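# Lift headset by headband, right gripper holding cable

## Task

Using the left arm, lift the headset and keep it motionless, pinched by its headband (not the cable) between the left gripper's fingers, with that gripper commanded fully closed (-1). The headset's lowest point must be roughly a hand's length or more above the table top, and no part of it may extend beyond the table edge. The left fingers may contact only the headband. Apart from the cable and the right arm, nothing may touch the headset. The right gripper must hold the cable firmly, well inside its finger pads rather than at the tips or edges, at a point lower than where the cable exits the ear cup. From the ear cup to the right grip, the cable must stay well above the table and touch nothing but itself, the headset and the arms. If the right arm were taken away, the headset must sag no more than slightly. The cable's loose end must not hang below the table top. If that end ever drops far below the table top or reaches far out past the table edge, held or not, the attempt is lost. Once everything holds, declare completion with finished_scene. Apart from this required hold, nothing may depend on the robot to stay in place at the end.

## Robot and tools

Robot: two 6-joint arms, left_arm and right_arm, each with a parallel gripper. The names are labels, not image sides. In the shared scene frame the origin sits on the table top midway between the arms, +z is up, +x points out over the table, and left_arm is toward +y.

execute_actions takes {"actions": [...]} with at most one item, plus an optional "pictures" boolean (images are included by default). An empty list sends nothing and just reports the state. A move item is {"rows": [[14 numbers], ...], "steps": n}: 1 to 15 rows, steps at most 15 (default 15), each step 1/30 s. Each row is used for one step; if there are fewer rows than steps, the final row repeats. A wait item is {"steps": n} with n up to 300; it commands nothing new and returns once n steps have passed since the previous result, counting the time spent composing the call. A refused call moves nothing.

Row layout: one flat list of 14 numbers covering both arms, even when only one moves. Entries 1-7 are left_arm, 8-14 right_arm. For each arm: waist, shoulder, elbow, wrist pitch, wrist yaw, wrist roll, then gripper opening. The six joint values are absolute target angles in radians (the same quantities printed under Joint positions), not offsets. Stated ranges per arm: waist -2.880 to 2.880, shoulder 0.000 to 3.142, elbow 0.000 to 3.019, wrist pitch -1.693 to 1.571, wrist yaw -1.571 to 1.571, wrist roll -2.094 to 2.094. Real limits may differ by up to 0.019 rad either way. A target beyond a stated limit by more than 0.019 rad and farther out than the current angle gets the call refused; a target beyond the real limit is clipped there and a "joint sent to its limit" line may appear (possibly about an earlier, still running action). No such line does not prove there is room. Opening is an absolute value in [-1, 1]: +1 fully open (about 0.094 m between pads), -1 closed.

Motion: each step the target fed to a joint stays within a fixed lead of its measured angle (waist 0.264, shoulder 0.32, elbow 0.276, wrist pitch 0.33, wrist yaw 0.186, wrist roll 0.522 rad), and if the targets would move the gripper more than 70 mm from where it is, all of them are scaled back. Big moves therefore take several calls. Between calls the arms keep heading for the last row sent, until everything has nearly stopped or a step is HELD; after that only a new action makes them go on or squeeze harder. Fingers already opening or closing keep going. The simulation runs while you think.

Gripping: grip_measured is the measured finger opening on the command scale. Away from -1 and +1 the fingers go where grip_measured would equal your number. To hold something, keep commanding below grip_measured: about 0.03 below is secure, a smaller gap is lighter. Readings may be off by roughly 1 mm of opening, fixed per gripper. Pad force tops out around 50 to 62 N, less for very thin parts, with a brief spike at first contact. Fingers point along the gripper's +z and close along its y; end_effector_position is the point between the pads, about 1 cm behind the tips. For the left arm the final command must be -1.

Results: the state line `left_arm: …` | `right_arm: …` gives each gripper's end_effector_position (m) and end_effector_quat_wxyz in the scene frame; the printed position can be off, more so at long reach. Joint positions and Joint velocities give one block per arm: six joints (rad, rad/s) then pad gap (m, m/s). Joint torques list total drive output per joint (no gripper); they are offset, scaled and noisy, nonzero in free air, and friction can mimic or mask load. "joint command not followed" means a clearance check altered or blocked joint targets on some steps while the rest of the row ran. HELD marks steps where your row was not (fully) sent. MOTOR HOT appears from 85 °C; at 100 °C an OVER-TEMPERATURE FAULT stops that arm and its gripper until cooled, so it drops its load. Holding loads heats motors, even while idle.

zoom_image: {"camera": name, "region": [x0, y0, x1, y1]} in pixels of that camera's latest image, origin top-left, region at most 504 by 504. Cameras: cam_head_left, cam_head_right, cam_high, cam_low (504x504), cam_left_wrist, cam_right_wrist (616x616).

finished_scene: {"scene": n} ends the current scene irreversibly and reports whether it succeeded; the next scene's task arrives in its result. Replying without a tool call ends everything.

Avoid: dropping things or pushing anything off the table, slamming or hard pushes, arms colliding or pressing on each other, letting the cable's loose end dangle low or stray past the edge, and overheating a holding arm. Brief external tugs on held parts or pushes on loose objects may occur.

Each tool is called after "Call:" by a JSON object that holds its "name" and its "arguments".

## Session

Call:
{"name": "execute_actions", "arguments": {"actions": []}}

Scene clock: 0.00 s of 4200.00 s.
left_arm: end_effector_position=(+0.2775, -0.0528, +0.3090) grip_measured=+1.000 end_effector_quat_wxyz=(+0.070, +0.307, +0.741, -0.593) | right_arm: end_effector_position=(+0.2737, -0.4081, +0.2351) grip_measured=+1.000 end_effector_quat_wxyz=(+0.554, +0.197, +0.754, -0.292)
Joint positions: left_arm=[-0.636  1.156  0.923 -0.669  1.196 -0.194  0.094] | right_arm=[-0.027  0.127  0.243 -0.365  0.516 -0.105  0.094]
Joint velocities: left_arm=[-0.005  0.005 -0.012 -0.002 -0.051  0.007  0.   ] | right_arm=[-0.005  0.005 -0.007 -0.012 -0.022 -0.007  0.   ]
Joint torques (N m, as the arm reports them, + toward a larger angle): no reading
Motor temperatures (°C, as the motors report them): left_arm=[22 25 36 24 24 24] | right_arm=[22 23 31 23 22 24]

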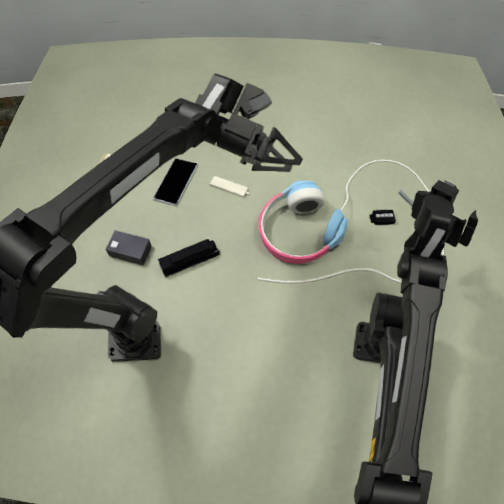

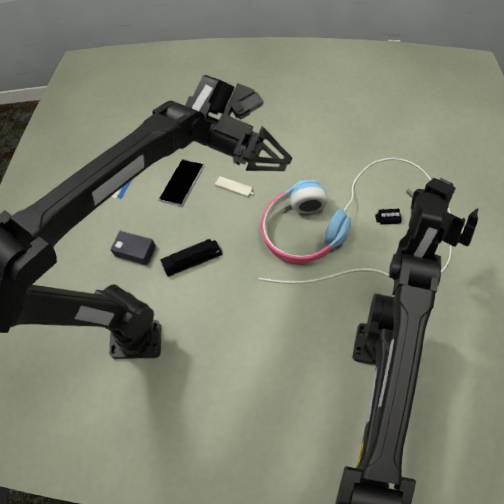

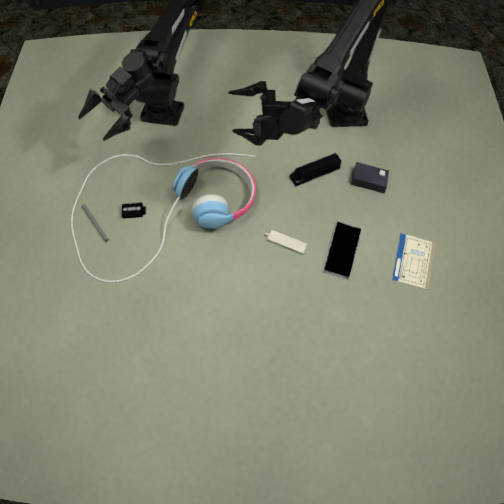

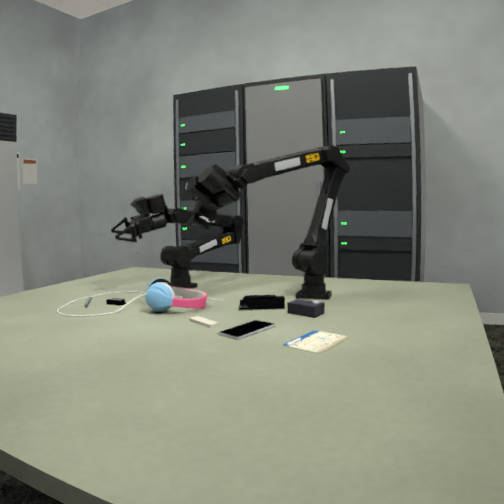

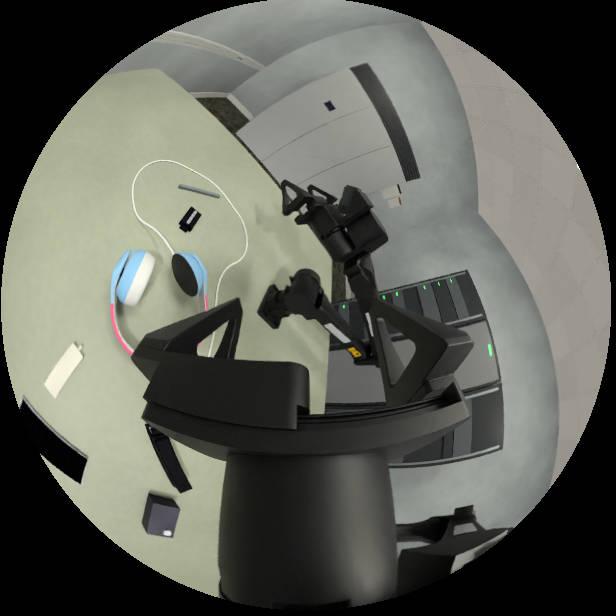

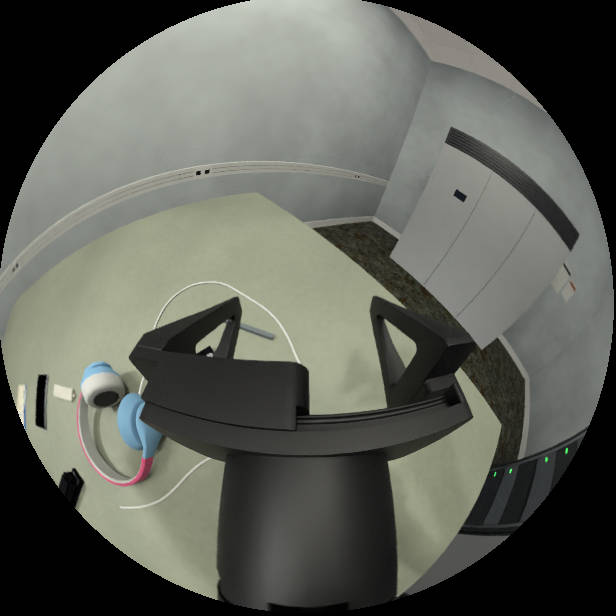

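Call:
{"name": "zoom_image", "arguments": {"camera": "cam_head_left", "region": [230, 150, 450, 300]}}

Call:
{"name": "zoom_image", "arguments": {"camera": "cam_high", "region": [60, 130, 300, 300]}}

Region (230, 150, 450, 300) of cam_head_left's 504x504 image, scaled by 2.291, with more detail than that image has; it fills the top 344 rows of this view, and the rest is white.

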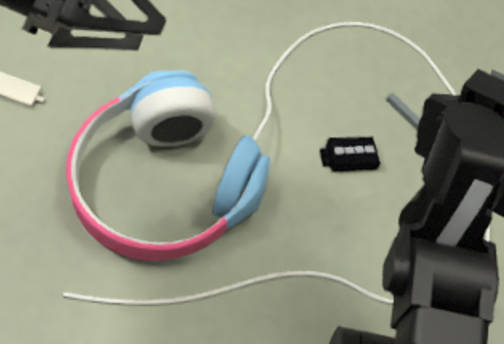

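Region (60, 130, 300, 300) of cam_high's 504x504 image, scaled by 2.100, with more detail than that image has; it fills the top 357 rows of this view, and the rest is white.

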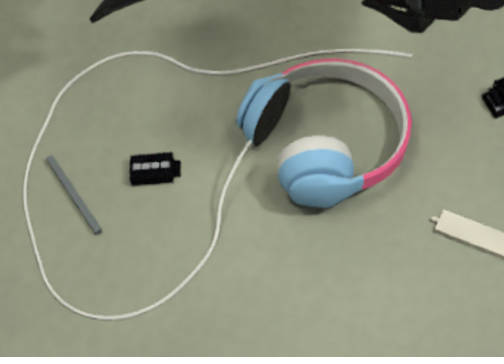

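Call:
{"name": "execute_actions", "arguments": {"actions": [{"rows": [
[-0.640,1.160,0.93,-0.675,1.18,-0.21,1, -0.027,0.127,0.243,-0.365,0.516,-0.105,1],
[-0.647,1.166,0.937,-0.688,1.155,-0.235,1, -0.027,0.127,0.243,-0.365,0.516,-0.105,1],
[-0.656,1.173,0.942,-0.702,1.123,-0.266,1, -0.027,0.127,0.243,-0.365,0.516,-0.105,1],
[-0.665,1.181,0.947,-0.716,1.091,-0.297,1, -0.027,0.127,0.243,-0.365,0.516,-0.105,1],
[-0.674,1.188,0.952,-0.730,1.059,-0.328,1, -0.027,0.127,0.243,-0.365,0.516,-0.105,1],
[-0.683,1.196,0.957,-0.744,1.027,-0.359,1, -0.027,0.127,0.243,-0.365,0.516,-0.105,1],
[-0.692,1.203,0.962,-0.758,0.995,-0.390,1, -0.027,0.127,0.243,-0.365,0.516,-0.105,1],
[-0.701,1.211,0.967,-0.772,0.963,-0.421,1, -0.027,0.127,0.243,-0.365,0.516,-0.105,1],
[-0.710,1.218,0.972,-0.786,0.931,-0.452,1, -0.027,0.127,0.243,-0.365,0.516,-0.105,1],
[-0.719,1.226,0.977,-0.800,0.899,-0.483,1, -0.027,0.127,0.243,-0.365,0.516,-0.105,1],
[-0.728,1.233,0.982,-0.814,0.867,-0.514,1, -0.027,0.127,0.243,-0.365,0.516,-0.105,1],
[-0.737,1.241,0.987,-0.828,0.835,-0.545,1, -0.027,0.127,0.243,-0.365,0.516,-0.105,1],
[-0.746,1.248,0.992,-0.842,0.803,-0.576,1, -0.027,0.127,0.243,-0.365,0.516,-0.105,1],
[-0.755,1.256,0.997,-0.856,0.771,-0.607,1, -0.027,0.127,0.243,-0.365,0.516,-0.105,1],
[-0.764,1.263,1.002,-0.870,0.739,-0.638,1, -0.027,0.127,0.243,-0.365,0.516,-0.105,1]], "steps": 15}], "pictures": false}}

Call:
{"name": "execute_actions", "arguments": {"actions": [{"rows": [
[-0.773,1.271,1.007,-0.884,0.707,-0.669,1, -0.027,0.127,0.243,-0.365,0.516,-0.105,1],
[-0.782,1.278,1.012,-0.898,0.675,-0.700,1, -0.027,0.127,0.243,-0.365,0.516,-0.105,1],
[-0.791,1.286,1.017,-0.912,0.643,-0.731,1, -0.027,0.127,0.243,-0.365,0.516,-0.105,1],
[-0.800,1.293,1.022,-0.926,0.611,-0.762,1, -0.027,0.127,0.243,-0.365,0.516,-0.105,1],
[-0.809,1.301,1.027,-0.940,0.579,-0.793,1, -0.027,0.127,0.243,-0.365,0.516,-0.105,1],
[-0.818,1.308,1.032,-0.954,0.547,-0.824,1, -0.027,0.127,0.243,-0.365,0.516,-0.105,1],
[-0.827,1.316,1.037,-0.968,0.515,-0.855,1, -0.027,0.127,0.243,-0.365,0.516,-0.105,1],
[-0.836,1.323,1.042,-0.982,0.483,-0.886,1, -0.027,0.127,0.243,-0.365,0.516,-0.105,1],
[-0.845,1.331,1.047,-0.996,0.451,-0.917,1, -0.027,0.127,0.243,-0.365,0.516,-0.105,1],
[-0.854,1.338,1.052,-1.010,0.419,-0.948,1, -0.027,0.127,0.243,-0.365,0.516,-0.105,1],
[-0.863,1.346,1.057,-1.024,0.387,-0.979,1, -0.027,0.127,0.243,-0.365,0.516,-0.105,1],
[-0.872,1.353,1.062,-1.038,0.355,-1.010,1, -0.027,0.127,0.243,-0.365,0.516,-0.105,1],
[-0.881,1.361,1.067,-1.052,0.323,-1.041,1, -0.027,0.127,0.243,-0.365,0.516,-0.105,1],
[-0.890,1.368,1.072,-1.066,0.291,-1.072,1, -0.027,0.127,0.243,-0.365,0.516,-0.105,1],
[-0.899,1.376,1.077,-1.080,0.259,-1.103,1, -0.027,0.127,0.243,-0.365,0.516,-0.105,1]], "steps": 15}], "pictures": false}}

Call:
{"name": "execute_actions", "arguments": {"actions": [{"rows": [
[-0.908,1.383,1.080,-1.096,0.227,-1.134,1, -0.027,0.127,0.243,-0.365,0.516,-0.105,1],
[-0.917,1.391,1.083,-1.112,0.195,-1.165,1, -0.027,0.127,0.243,-0.365,0.516,-0.105,1],
[-0.926,1.398,1.086,-1.128,0.163,-1.196,1, -0.027,0.127,0.243,-0.365,0.516,-0.105,1],
[-0.935,1.406,1.089,-1.144,0.131,-1.227,1, -0.027,0.127,0.243,-0.365,0.516,-0.105,1],
[-0.944,1.413,1.092,-1.160,0.099,-1.258,1, -0.027,0.127,0.243,-0.365,0.516,-0.105,1],
[-0.952,1.420,1.095,-1.176,0.069,-1.289,1, -0.027,0.127,0.243,-0.365,0.516,-0.105,1],
[-0.958,1.426,1.097,-1.190,0.043,-1.320,1, -0.027,0.127,0.243,-0.365,0.516,-0.105,1],
[-0.962,1.431,1.099,-1.200,0.022,-1.348,1, -0.027,0.127,0.243,-0.365,0.516,-0.105,1],
[-0.964,1.434,1.10,-1.208,0.008,-1.368,1, -0.027,0.127,0.243,-0.365,0.516,-0.105,1],
[-0.965,1.436,1.10,-1.212,0.0,-1.38,1, -0.027,0.127,0.243,-0.365,0.516,-0.105,1]], "steps": 15}], "pictures": false}}

Call:
{"name": "execute_actions", "arguments": {"actions": [{"steps": 10}]}}

Scene clock: 120.50 s of 4200.00 s.
left_arm: end_effector_position=(+0.2827, -0.0578, +0.2154) grip_measured=+1.000 end_effector_quat_wxyz=(-0.024, +0.137, +0.898, -0.417) | right_arm: end_effector_position=(+0.2737, -0.4081, +0.2351) grip_measured=+1.000 end_effector_quat_wxyz=(+0.554, +0.197, +0.754, -0.292)
Joint positions: left_arm=[-0.74   1.24   0.93  -0.827  0.771 -0.494  0.094] | right_arm=[-0.027  0.127  0.243 -0.365  0.516 -0.105  0.094]
Joint velocities: left_arm=[-0.278  0.259  0.105 -0.442 -0.886 -0.842  0.   ] | right_arm=[ 0.005 -0.005 -0.027  0.002 -0.037 -0.022  0.   ]
Joint torques (N m, as the arm reports them, + toward a larger angle): left_arm=[-1.1  -5.45 15.25  0.46  0.43 -0.02] | right_arm=[-0.16  2.12  9.64  1.8   0.06  0.05]
Motor temperatures (°C, as the motors report them): left_arm=[22 25 48 25 25 24] | right_arm=[22 23 38 23 22 24]
Steps of this call (steps 1 to 90: nothing new was sent; then 117.00 s passed at rest; steps 91 to 105: all 15 steps of this action). Readings (joint positions):
91: left_arm=[-0.636 1.156 0.923 -0.669 1.191 -0.194] | right_arm=[-0.027 0.127 0.243 -0.365 0.516 -0.105]
92: left_arm=[-0.636 1.156 0.923 -0.669 1.176 -0.197] | right_arm=[-0.027 0.127 0.243 -0.365 0.516 -0.105]
94: left_arm=[-0.639 1.156 0.923 -0.680 1.122 -0.218] | right_arm=[-0.027 0.127 0.243 -0.365 0.516 -0.105]
98: left_arm=[-0.668 1.174 0.923 -0.728 0.996 -0.299] | right_arm=[-0.027 0.127 0.243 -0.365 0.516 -0.105]
105: the state above

Scene clock: 121.00 s of 4200.00 s.
left_arm: end_effector_position=(+0.2864, -0.0403, +0.1569) grip_measured=+1.000 end_effector_quat_wxyz=(-0.043, -0.085, +0.981, -0.171) | right_arm: end_effector_position=(+0.2737, -0.4081, +0.2351) grip_measured=+1.000 end_effector_quat_wxyz=(+0.554, +0.197, +0.754, -0.292)
Joint positions: left_arm=[-0.873  1.346  1.014 -1.037  0.292 -0.953  0.094] | right_arm=[-0.027  0.127  0.243 -0.365  0.516 -0.105  0.094]
Joint velocities: left_arm=[-0.278  0.23   0.134 -0.437 -0.842 -0.901  0.   ] | right_arm=[-0.015 -0.005 -0.007  0.002 -0.022  0.037  0.   ]
Joint torques (N m, as the arm reports them, + toward a larger angle): left_arm=[-1.09 -5.92 13.98  0.04  0.12 -0.06] | right_arm=[-0.28  2.11  9.77  1.72  0.06  0.04]
Motor temperatures (°C, as the motors report them): left_arm=[22 25 48 25 25 24] | right_arm=[22 23 38 23 22 24]
Steps of this call (steps 1 to 15: all 15 steps of this action). Readings (joint positions):
1: left_arm=[-0.749 1.248 0.935 -0.842 0.739 -0.523] | right_arm=[-0.027 0.127 0.243 -0.365 0.516 -0.105]
2: left_arm=[-0.758 1.256 0.940 -0.856 0.707 -0.554] | right_arm=[-0.027 0.127 0.243 -0.365 0.516 -0.105]
4: left_arm=[-0.774 1.270 0.952 -0.884 0.643 -0.614] | right_arm=[-0.027 0.127 0.243 -0.365 0.516 -0.105]
8: left_arm=[-0.809 1.295 0.977 -0.939 0.515 -0.737] | right_arm=[-0.027 0.127 0.243 -0.365 0.516 -0.105]
15: the state above

Scene clock: 121.50 s of 4200.00 s.
left_arm: end_effector_position=(+0.2764, -0.0108, +0.1273) grip_measured=+1.000 end_effector_quat_wxyz=(-0.003, -0.242, +0.970, +0.002) | right_arm: end_effector_position=(+0.2737, -0.4081, +0.2351) grip_measured=+1.000 end_effector_quat_wxyz=(+0.554, +0.197, +0.754, -0.292)
Joint positions: left_arm=[-0.961  1.425  1.045 -1.197  0.003 -1.328  0.094] | right_arm=[-0.027  0.127  0.243 -0.365  0.516 -0.105  0.094]
Joint velocities: left_arm=[-0.015 -0.005 -0.012 -0.022 -0.037 -0.256  0.   ] | right_arm=[-0.015 -0.015 -0.007 -0.017 -0.007 -0.007  0.   ]
Joint torques (N m, as the arm reports them, + toward a larger angle): left_arm=[-0.82 -6.93 13.53 -0.47 -0.26 -0.15] | right_arm=[-0.2   2.3   9.76  1.74  0.05  0.03]
Motor temperatures (°C, as the motors report them): left_arm=[22 25 48 25 25 24] | right_arm=[22 23 38 23 22 24]
Steps of this call (steps 1 to 15: all 15 steps of this action). Readings (joint positions):
1: left_arm=[-0.882 1.354 1.019 -1.051 0.259 -0.984] | right_arm=[-0.027 0.127 0.243 -0.365 0.516 -0.105]
2: left_arm=[-0.891 1.362 1.023 -1.066 0.227 -1.015] | right_arm=[-0.027 0.127 0.243 -0.365 0.516 -0.105]
4: left_arm=[-0.909 1.377 1.031 -1.097 0.163 -1.077] | right_arm=[-0.027 0.127 0.243 -0.365 0.516 -0.105]
8: left_arm=[-0.943 1.406 1.042 -1.159 0.047 -1.200] | right_arm=[-0.027 0.127 0.243 -0.365 0.516 -0.105]
15: the state above

Scene clock: 121.83 s of 4200.00 s.
left_arm: end_effector_position=(+0.2772, -0.0117, +0.1285) grip_measured=+1.000 end_effector_quat_wxyz=(-0.003, -0.257, +0.966, +0.001) | right_arm: end_effector_position=(+0.2737, -0.4081, +0.2351) grip_measured=+1.000 end_effector_quat_wxyz=(+0.554, +0.197, +0.754, -0.292)
Joint positions: left_arm=[-0.961  1.425  1.048 -1.198  0.003 -1.359  0.094] | right_arm=[-0.027  0.127  0.243 -0.365  0.516 -0.105  0.094]
Joint velocities: left_arm=[-0.005  0.005 -0.007 -0.007 -0.022  0.007  0.   ] | right_arm=[-0.005 -0.005  0.002 -0.007 -0.007 -0.095  0.   ]
Joint torques (N m, as the arm reports them, + toward a larger angle): left_arm=[-0.94 -7.04 13.22 -0.5  -0.26 -0.14] | right_arm=[-0.42  2.25  9.7   1.79  0.06  0.03]
Motor temperatures (°C, as the motors report them): left_arm=[22 25 48 25 25 24] | right_arm=[22 23 38 23 22 24]
Steps of this call (steps 1 to 10: the robot went on to your last target). Readings (joint positions):
1: left_arm=[-0.961 1.425 1.045 -1.198 0.003 -1.335] | right_arm=[-0.027 0.127 0.243 -0.365 0.516 -0.105]
2: left_arm=[-0.961 1.425 1.046 -1.198 0.003 -1.341] | right_arm=[-0.027 0.127 0.243 -0.365 0.516 -0.105]
4: left_arm=[-0.961 1.425 1.047 -1.198 0.003 -1.349] | right_arm=[-0.027 0.127 0.243 -0.365 0.516 -0.105]
8: left_arm=[-0.961 1.425 1.048 -1.198 0.003 -1.357] | right_arm=[-0.027 0.127 0.243 -0.365 0.516 -0.105]
10: the state above

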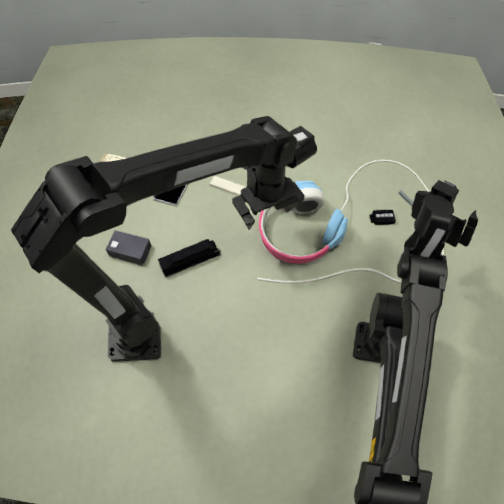

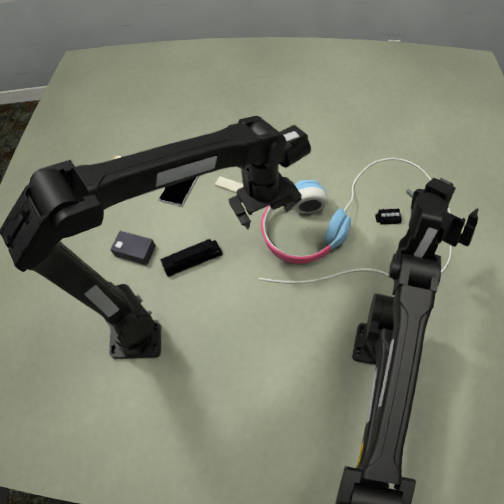

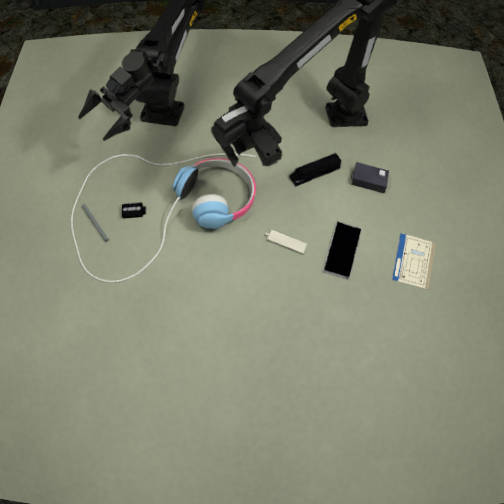

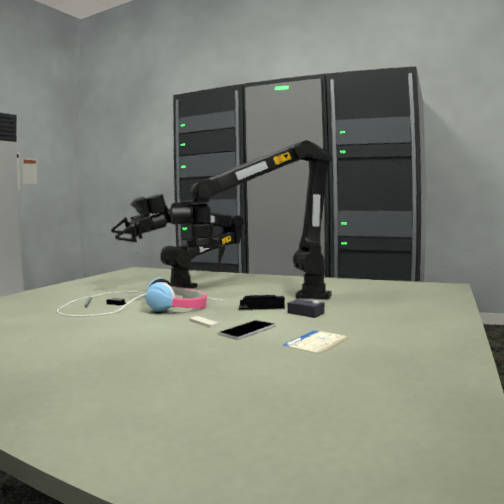

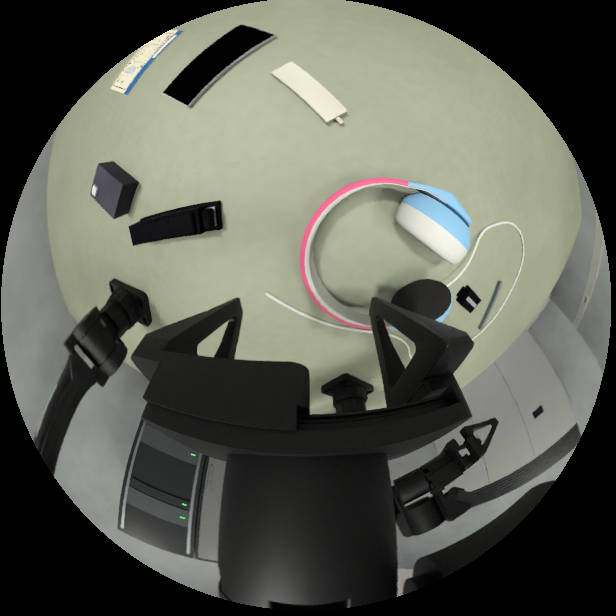

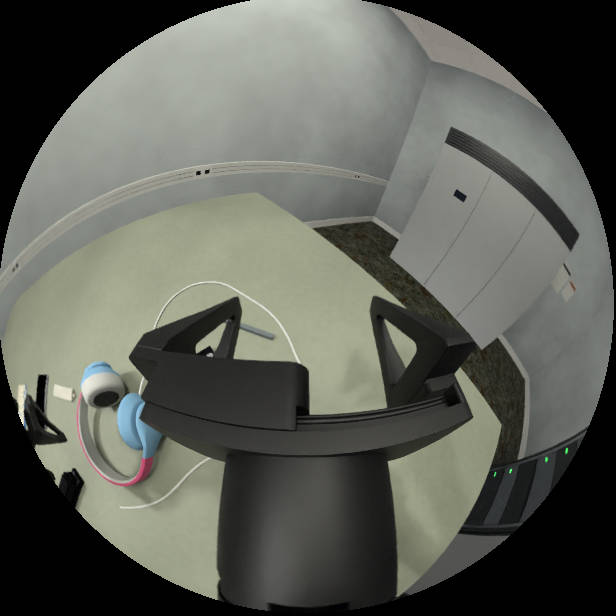

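Call:
{"name": "execute_actions", "arguments": {"actions": []}}

Scene clock: 147.63 s of 4200.00 s.
left_arm: end_effector_position=(+0.2772, -0.0117, +0.1285) grip_measured=+1.000 end_effector_quat_wxyz=(-0.003, -0.259, +0.966, +0.001) | right_arm: end_effector_position=(+0.2737, -0.4081, +0.2351) grip_measured=+1.000 end_effector_quat_wxyz=(+0.554, +0.197, +0.754, -0.292)
Joint positions: left_arm=[-0.961  1.425  1.048 -1.198  0.003 -1.363  0.094] | right_arm=[-0.027  0.127  0.243 -0.365  0.516 -0.105  0.094]
Joint velocities: left_arm=[-0.005 -0.015 -0.012  0.002  0.022  0.022  0.   ] | right_arm=[-0.015 -0.005  0.007  0.002  0.081  0.007  0.   ]
Joint torques (N m, as the arm reports them, + toward a larger angle): left_arm=[-0.85 -6.91 13.19 -0.51 -0.26 -0.12] | right_arm=[-0.29  2.28  9.7   1.77  0.06  0.04]
Motor temperatures (°C, as the motors report them): left_arm=[22 26 50 25 24 24] | right_arm=[22 23 37 23 22 24]
Steps of this call (steps 1 to 30: the robot went on to your last target; steps 31 to 100: nothing new was sent; then 22.47 s passed at rest). Readings (joint positions):
1: left_arm=[-0.961 1.425 1.048 -1.198 0.003 -1.360] | right_arm=[-0.027 0.127 0.243 -0.365 0.516 -0.105]
2: left_arm=[-0.961 1.425 1.048 -1.198 0.003 -1.360] | right_arm=[-0.027 0.127 0.243 -0.365 0.516 -0.105]
4: left_arm=[-0.961 1.425 1.048 -1.198 0.003 -1.361] | right_arm=[-0.027 0.127 0.243 -0.365 0.516 -0.105]
8: left_arm=[-0.961 1.425 1.048 -1.198 0.003 -1.362] | right_arm=[-0.027 0.127 0.243 -0.365 0.516 -0.105]
100: the state above
All arms were judged still, so your last target was given up. Only a new action makes them travel on or press farther. Fingers that are still opening or closing keep moving.

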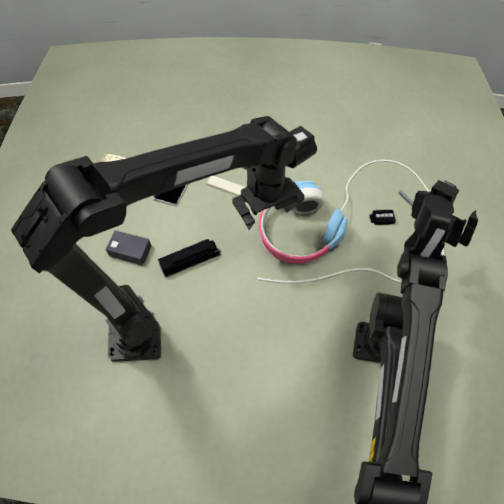

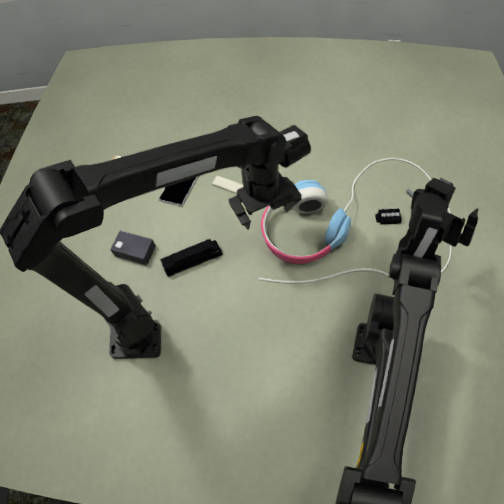

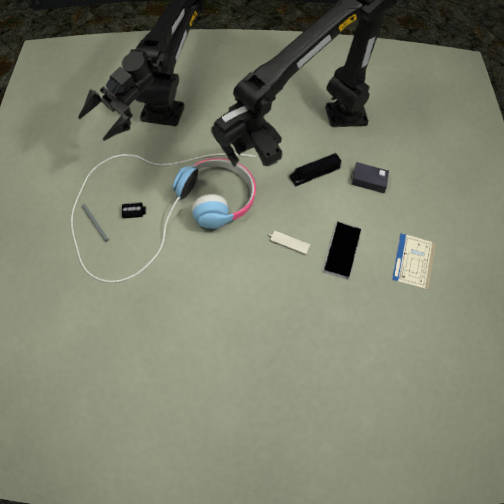

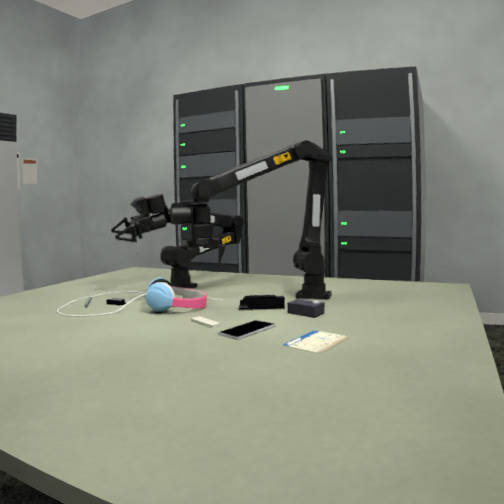

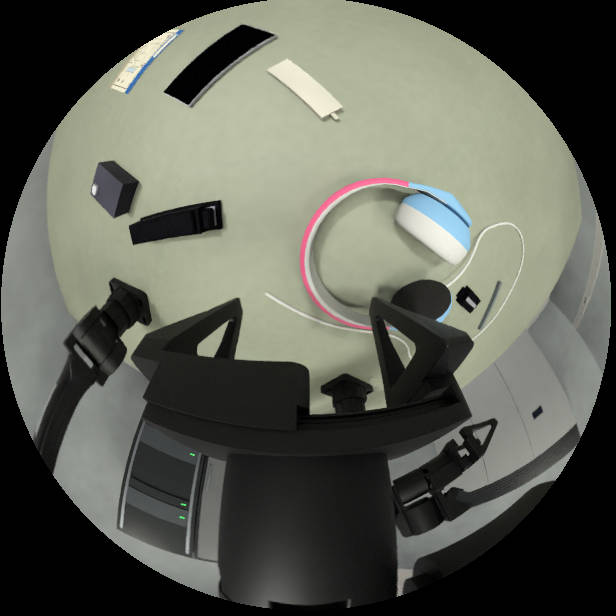

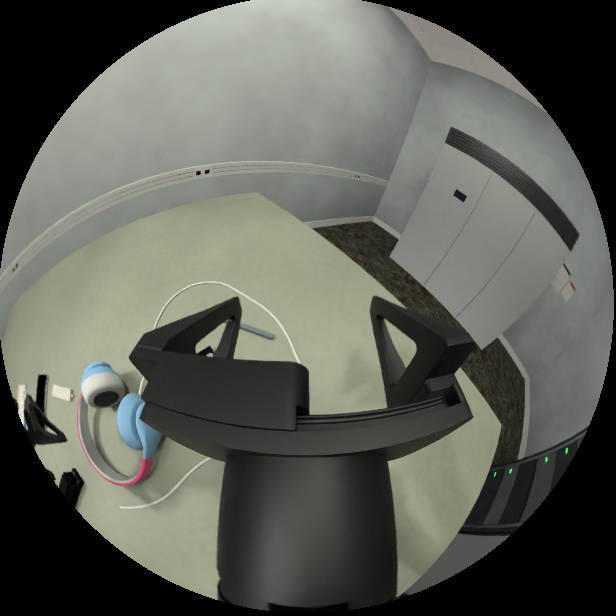

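Call:
{"name": "execute_actions", "arguments": {"actions": [{"rows": [
[-0.959,1.432,1.042,-1.185,0,-1.36,0.9,-0.027,0.127,0.243,-0.365,0.516,-0.105,1],
[-0.956,1.440,1.034,-1.170,0,-1.358,0.8,-0.027,0.127,0.243,-0.365,0.516,-0.105,1],
[-0.953,1.448,1.026,-1.154,0,-1.356,0.7,-0.027,0.127,0.243,-0.365,0.516,-0.105,1],
[-0.950,1.456,1.018,-1.138,0,-1.354,0.6,-0.027,0.127,0.243,-0.365,0.516,-0.105,1],
[-0.947,1.464,1.010,-1.122,0,-1.352,0.5,-0.027,0.127,0.243,-0.365,0.516,-0.105,1],
[-0.944,1.472,1.002,-1.106,0,-1.350,0.4,-0.027,0.127,0.243,-0.365,0.516,-0.105,1],
[-0.941,1.480,0.994,-1.090,0,-1.348,0.3,-0.027,0.127,0.243,-0.365,0.516,-0.105,1],
[-0.938,1.488,0.986,-1.074,0,-1.346,0.2,-0.027,0.127,0.243,-0.365,0.516,-0.105,1],
[-0.935,1.496,0.978,-1.058,0,-1.344,0.1,-0.027,0.127,0.243,-0.365,0.516,-0.105,1],
[-0.932,1.503,0.970,-1.042,0,-1.342,0.0,-0.027,0.127,0.243,-0.365,0.516,-0.105,1],
[-0.930,1.509,0.963,-1.028,0,-1.340,0.0,-0.027,0.127,0.243,-0.365,0.516,-0.105,1],
[-0.928,1.513,0.958,-1.017,0,-1.340,0.0,-0.027,0.127,0.243,-0.365,0.516,-0.105,1],
[-0.927,1.515,0.955,-1.011,0,-1.340,0.0,-0.027,0.127,0.243,-0.365,0.516,-0.105,1]
], "steps": 15}], "pictures": false}}

Call:
{"name": "execute_actions", "arguments": {"actions": [{"steps": 15}]}}

Scene clock: 189.20 s of 4200.00 s.
left_arm: end_effector_position=(+0.2854, -0.0060, +0.0679) grip_measured=+0.002 end_effector_quat_wxyz=(-0.004, -0.270, +0.963, +0.004) | right_arm: end_effector_position=(+0.2737, -0.4081, +0.2351) grip_measured=+1.000 end_effector_quat_wxyz=(+0.554, +0.197, +0.754, -0.292)
Joint positions: left_arm=[-0.935  1.509  0.961 -1.034  0.003 -1.359  0.047] | right_arm=[-0.027  0.127  0.243 -0.365  0.516 -0.105  0.094]
Joint velocities: left_arm=[ 0.054  0.132 -0.1    0.095 -0.007  0.037  0.001] | right_arm=[-0.005 -0.015 -0.002 -0.022  0.022 -0.051  0.   ]
Joint torques (N m, as the arm reports them, + toward a larger angle): left_arm=[-0.51 -8.37  8.23  0.72 -0.23  0.19] | right_arm=[-0.2   2.39  9.71  1.8   0.06  0.03]
Motor temperatures (°C, as the motors report them): left_arm=[22 26 51 25 24 24] | right_arm=[22 23 36 23 22 24]
Steps of this call (steps 1 to 90: nothing new was sent; then 38.07 s passed at rest; steps 91 to 105: all 15 steps of this action). Readings (joint positions):
91: left_arm=[-0.961 1.425 1.048 -1.198 0.003 -1.363] | right_arm=[-0.027 0.127 0.243 -0.365 0.516 -0.105]
92: left_arm=[-0.961 1.425 1.048 -1.196 0.003 -1.363] | right_arm=[-0.027 0.127 0.243 -0.365 0.516 -0.105]
94: left_arm=[-0.961 1.426 1.042 -1.179 0.003 -1.363] | right_arm=[-0.027 0.127 0.243 -0.365 0.516 -0.105]
98: left_arm=[-0.957 1.445 1.015 -1.121 0.003 -1.363] | right_arm=[-0.027 0.127 0.243 -0.365 0.516 -0.105]
105: the state above

Scene clock: 189.70 s of 4200.00 s.
left_arm: end_effector_position=(+0.2858, -0.0054, +0.0648) grip_measured=+0.001 end_effector_quat_wxyz=(-0.004, -0.270, +0.963, +0.004) | right_arm: end_effector_position=(+0.2737, -0.4081, +0.2351) grip_measured=+1.000 end_effector_quat_wxyz=(+0.554, +0.197, +0.754, -0.292)
Joint positions: left_arm=[-0.934  1.514  0.957 -1.026  0.003 -1.357  0.047] | right_arm=[-0.027  0.127  0.243 -0.365  0.516 -0.105  0.094]
Joint velocities: left_arm=[-0.015 -0.005  0.007 -0.002  0.007  0.007 -0.   ] | right_arm=[-0.005  0.005 -0.012 -0.012  0.037  0.022  0.   ]
Joint torques (N m, as the arm reports them, + toward a larger angle): left_arm=[-0.02 -8.02  7.9   0.73 -0.24  0.22] | right_arm=[-0.4   2.4   9.71  1.84  0.05  0.03]
Motor temperatures (°C, as the motors report them): left_arm=[22 26 51 25 24 24] | right_arm=[22 23 36 23 22 24]
Steps of this call (steps 1 to 15: the robot went on to your last target). Readings (joint positions):
1: left_arm=[-0.934 1.512 0.958 -1.031 0.003 -1.359] | right_arm=[-0.027 0.127 0.243 -0.365 0.516 -0.105]
2: left_arm=[-0.934 1.514 0.957 -1.030 0.003 -1.358] | right_arm=[-0.027 0.127 0.243 -0.365 0.516 -0.105]
4: left_arm=[-0.934 1.514 0.957 -1.028 0.003 -1.358] | right_arm=[-0.027 0.127 0.243 -0.365 0.516 -0.105]
8: left_arm=[-0.934 1.514 0.957 -1.026 0.003 -1.357] | right_arm=[-0.027 0.127 0.243 -0.365 0.516 -0.105]
15: the state above
All arms were judged still, so your last target was given up. Only a new action makes them travel on or press farther. Fingers that are still opening or closing keep moving.

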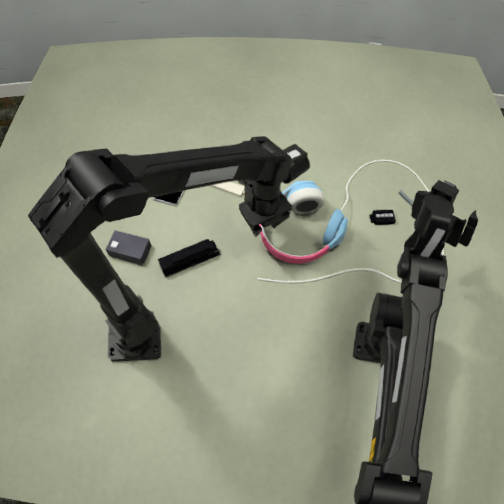

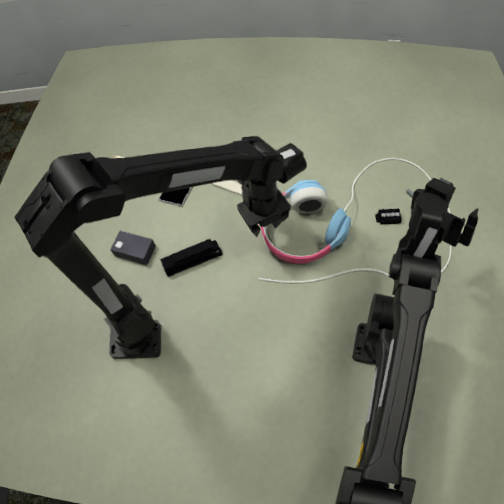

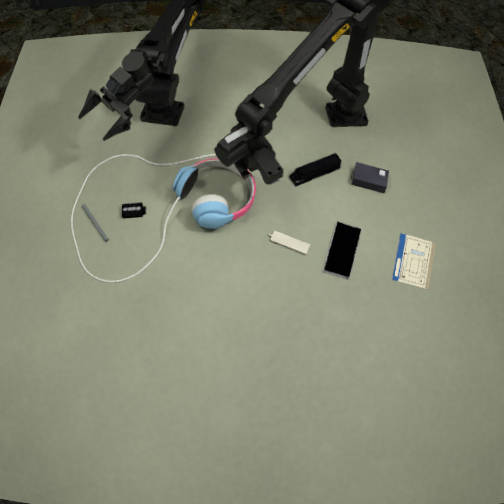

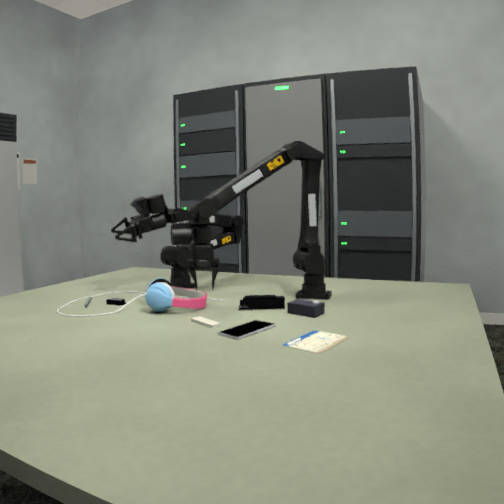

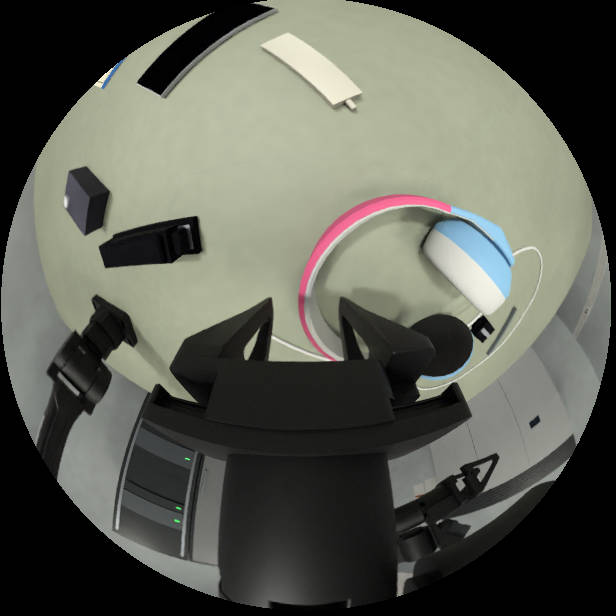

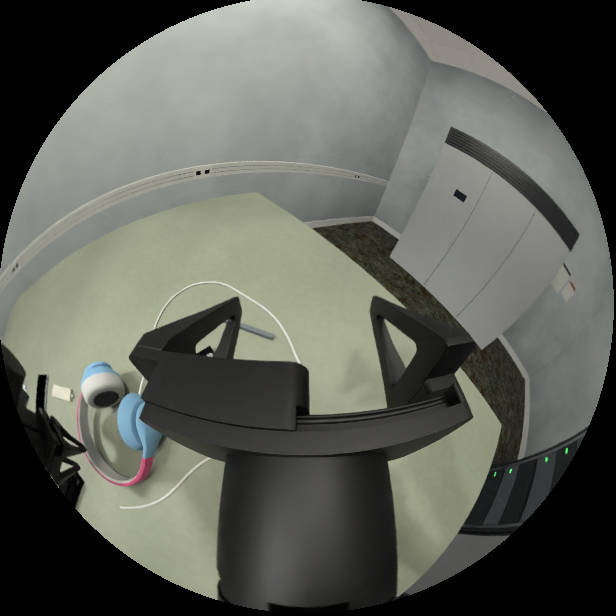

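Call:
{"name": "execute_actions", "arguments": {"actions": [{"rows": [
[-0.927,1.519,0.952,-1.003,0,-1.340,0.0,-0.027,0.127,0.243,-0.365,0.516,-0.105,1],
[-0.927,1.524,0.948,-0.993,0,-1.340,0.0,-0.027,0.127,0.243,-0.365,0.516,-0.105,1],
[-0.927,1.530,0.943,-0.982,0,-1.340,0.0,-0.027,0.127,0.243,-0.365,0.516,-0.105,1],
[-0.927,1.536,0.938,-0.970,0,-1.340,0.0,-0.027,0.127,0.243,-0.365,0.516,-0.105,1],
[-0.927,1.542,0.933,-0.958,0,-1.340,0.0,-0.027,0.127,0.243,-0.365,0.516,-0.105,1],
[-0.927,1.548,0.928,-0.946,0,-1.340,0.0,-0.027,0.127,0.243,-0.365,0.516,-0.105,1],
[-0.927,1.554,0.923,-0.934,0,-1.340,0.0,-0.027,0.127,0.243,-0.365,0.516,-0.105,1],
[-0.927,1.560,0.918,-0.922,0,-1.340,0.0,-0.027,0.127,0.243,-0.365,0.516,-0.105,1],
[-0.927,1.566,0.913,-0.910,0,-1.340,0.0,-0.027,0.127,0.243,-0.365,0.516,-0.105,1],
[-0.927,1.571,0.909,-0.899,0,-1.340,0.0,-0.027,0.127,0.243,-0.365,0.516,-0.105,1],
[-0.927,1.575,0.905,-0.890,0,-1.340,0.0,-0.027,0.127,0.243,-0.365,0.516,-0.105,1],
[-0.927,1.578,0.902,-0.883,0,-1.340,0.0,-0.027,0.127,0.243,-0.365,0.516,-0.105,1],
[-0.927,1.580,0.900,-0.878,0,-1.340,0.0,-0.027,0.127,0.243,-0.365,0.516,-0.105,1]
], "steps": 15}], "pictures": false}}

Call:
{"name": "execute_actions", "arguments": {"actions": [{"steps": 12}]}}

Scene clock: 210.43 s of 4200.00 s.
left_arm: end_effector_position=(+0.2883, -0.0079, +0.0287) grip_measured=+0.001 end_effector_quat_wxyz=(+0.001, -0.270, +0.963, -0.005) | right_arm: end_effector_position=(+0.2737, -0.4081, +0.2351) grip_measured=+1.000 end_effector_quat_wxyz=(+0.554, +0.197, +0.754, -0.292)
Joint positions: left_arm=[-0.934  1.569  0.907 -0.899  0.003 -1.357  0.047] | right_arm=[-0.027  0.127  0.243 -0.365  0.516 -0.105  0.094]
Joint velocities: left_arm=[ 0.005  0.112 -0.081  0.071  0.037 -0.037  0.   ] | right_arm=[-0.015 -0.005 -0.027 -0.002 -0.037 -0.037  0.   ]
Joint torques (N m, as the arm reports them, + toward a larger angle): left_arm=[-0.16 -8.5   7.29  0.83 -0.25  0.21] | right_arm=[-0.31  2.37  9.72  1.86  0.04  0.04]
Motor temperatures (°C, as the motors report them): left_arm=[22 26 46 25 24 24] | right_arm=[22 23 36 23 22 24]
Steps of this call (steps 1 to 90: nothing new was sent; then 17.23 s passed at rest; steps 91 to 105: all 15 steps of this action). Readings (joint positions):
91: left_arm=[-0.934 1.514 0.957 -1.025 0.003 -1.357] | right_arm=[-0.027 0.127 0.243 -0.365 0.516 -0.105]
92: left_arm=[-0.934 1.514 0.957 -1.021 0.003 -1.357] | right_arm=[-0.027 0.127 0.243 -0.365 0.516 -0.105]
94: left_arm=[-0.934 1.514 0.955 -1.005 0.003 -1.357] | right_arm=[-0.027 0.127 0.243 -0.365 0.516 -0.105]
98: left_arm=[-0.934 1.524 0.940 -0.960 0.003 -1.357] | right_arm=[-0.027 0.127 0.243 -0.365 0.516 -0.105]
105: the state above

Scene clock: 210.83 s of 4200.00 s.
left_arm: end_effector_position=(+0.2881, -0.0076, +0.0266) grip_measured=+0.001 end_effector_quat_wxyz=(+0.001, -0.270, +0.963, -0.005) | right_arm: end_effector_position=(+0.2737, -0.4081, +0.2351) grip_measured=+1.000 end_effector_quat_wxyz=(+0.554, +0.197, +0.754, -0.292)
Joint positions: left_arm=[-0.934  1.573  0.905 -0.894  0.003 -1.357  0.047] | right_arm=[-0.027  0.127  0.243 -0.365  0.516 -0.105  0.094]
Joint velocities: left_arm=[-0.005 -0.005  0.012 -0.007  0.007  0.022  0.   ] | right_arm=[-0.005 -0.005 -0.012 -0.022 -0.022 -0.022  0.   ]
Joint torques (N m, as the arm reports them, + toward a larger angle): left_arm=[-0.08 -8.4   7.18  0.81 -0.25  0.21] | right_arm=[-0.11  2.18  9.71  1.83  0.05  0.04]
Motor temperatures (°C, as the motors report them): left_arm=[22 26 45 25 24 24] | right_arm=[22 23 36 23 22 24]
Steps of this call (steps 1 to 12: the robot went on to your last target). Readings (joint positions):
1: left_arm=[-0.934 1.572 0.905 -0.897 0.003 -1.357] | right_arm=[-0.027 0.127 0.243 -0.365 0.516 -0.105]
2: left_arm=[-0.934 1.573 0.905 -0.897 0.003 -1.357] | right_arm=[-0.027 0.127 0.243 -0.365 0.516 -0.105]
4: left_arm=[-0.934 1.573 0.905 -0.895 0.003 -1.357] | right_arm=[-0.027 0.127 0.243 -0.365 0.516 -0.105]
8: left_arm=[-0.934 1.573 0.905 -0.894 0.003 -1.357] | right_arm=[-0.027 0.127 0.243 -0.365 0.516 -0.105]
12: the state above

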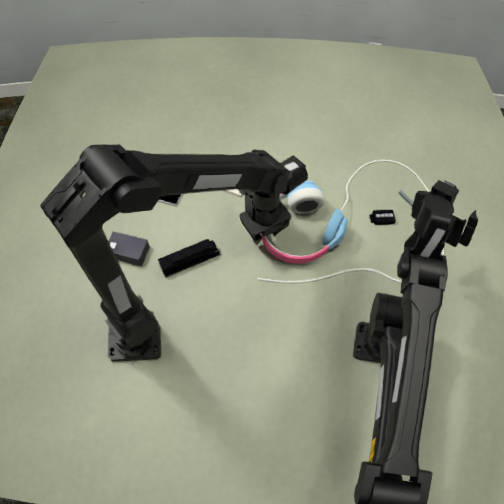

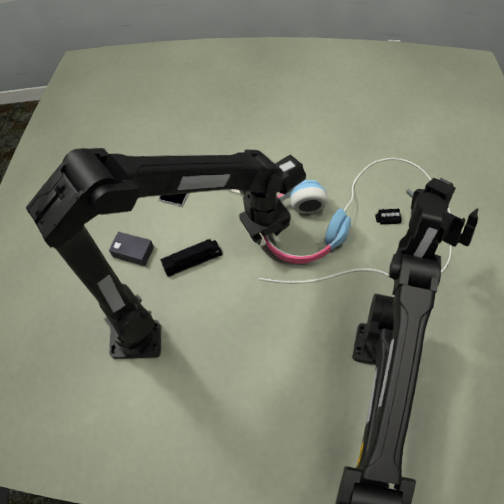

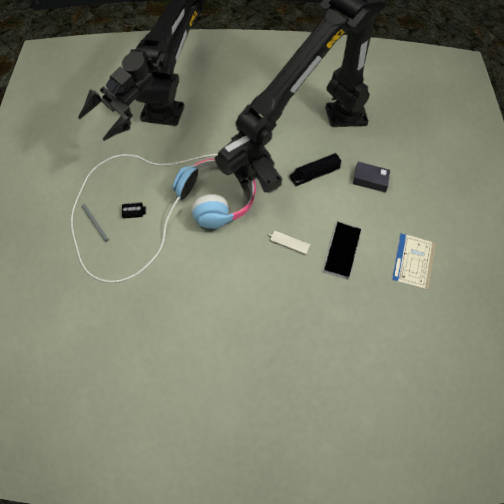

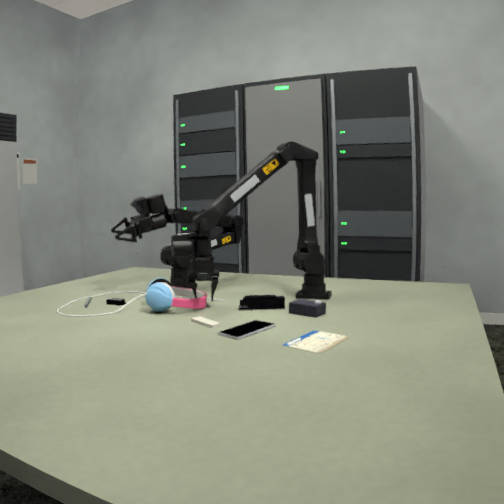

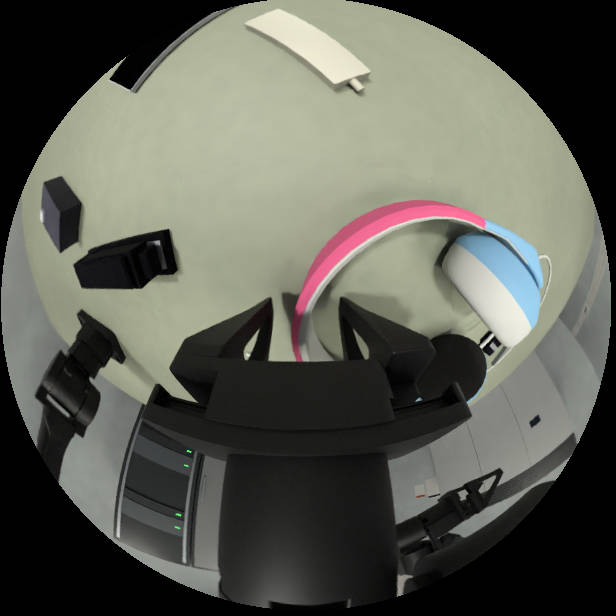

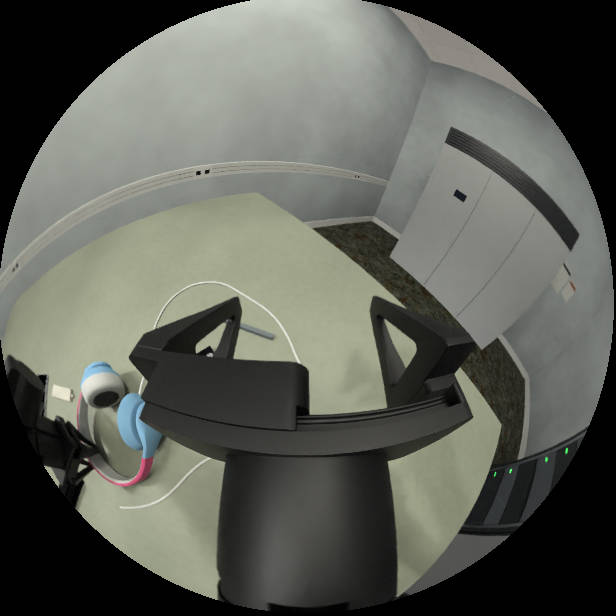

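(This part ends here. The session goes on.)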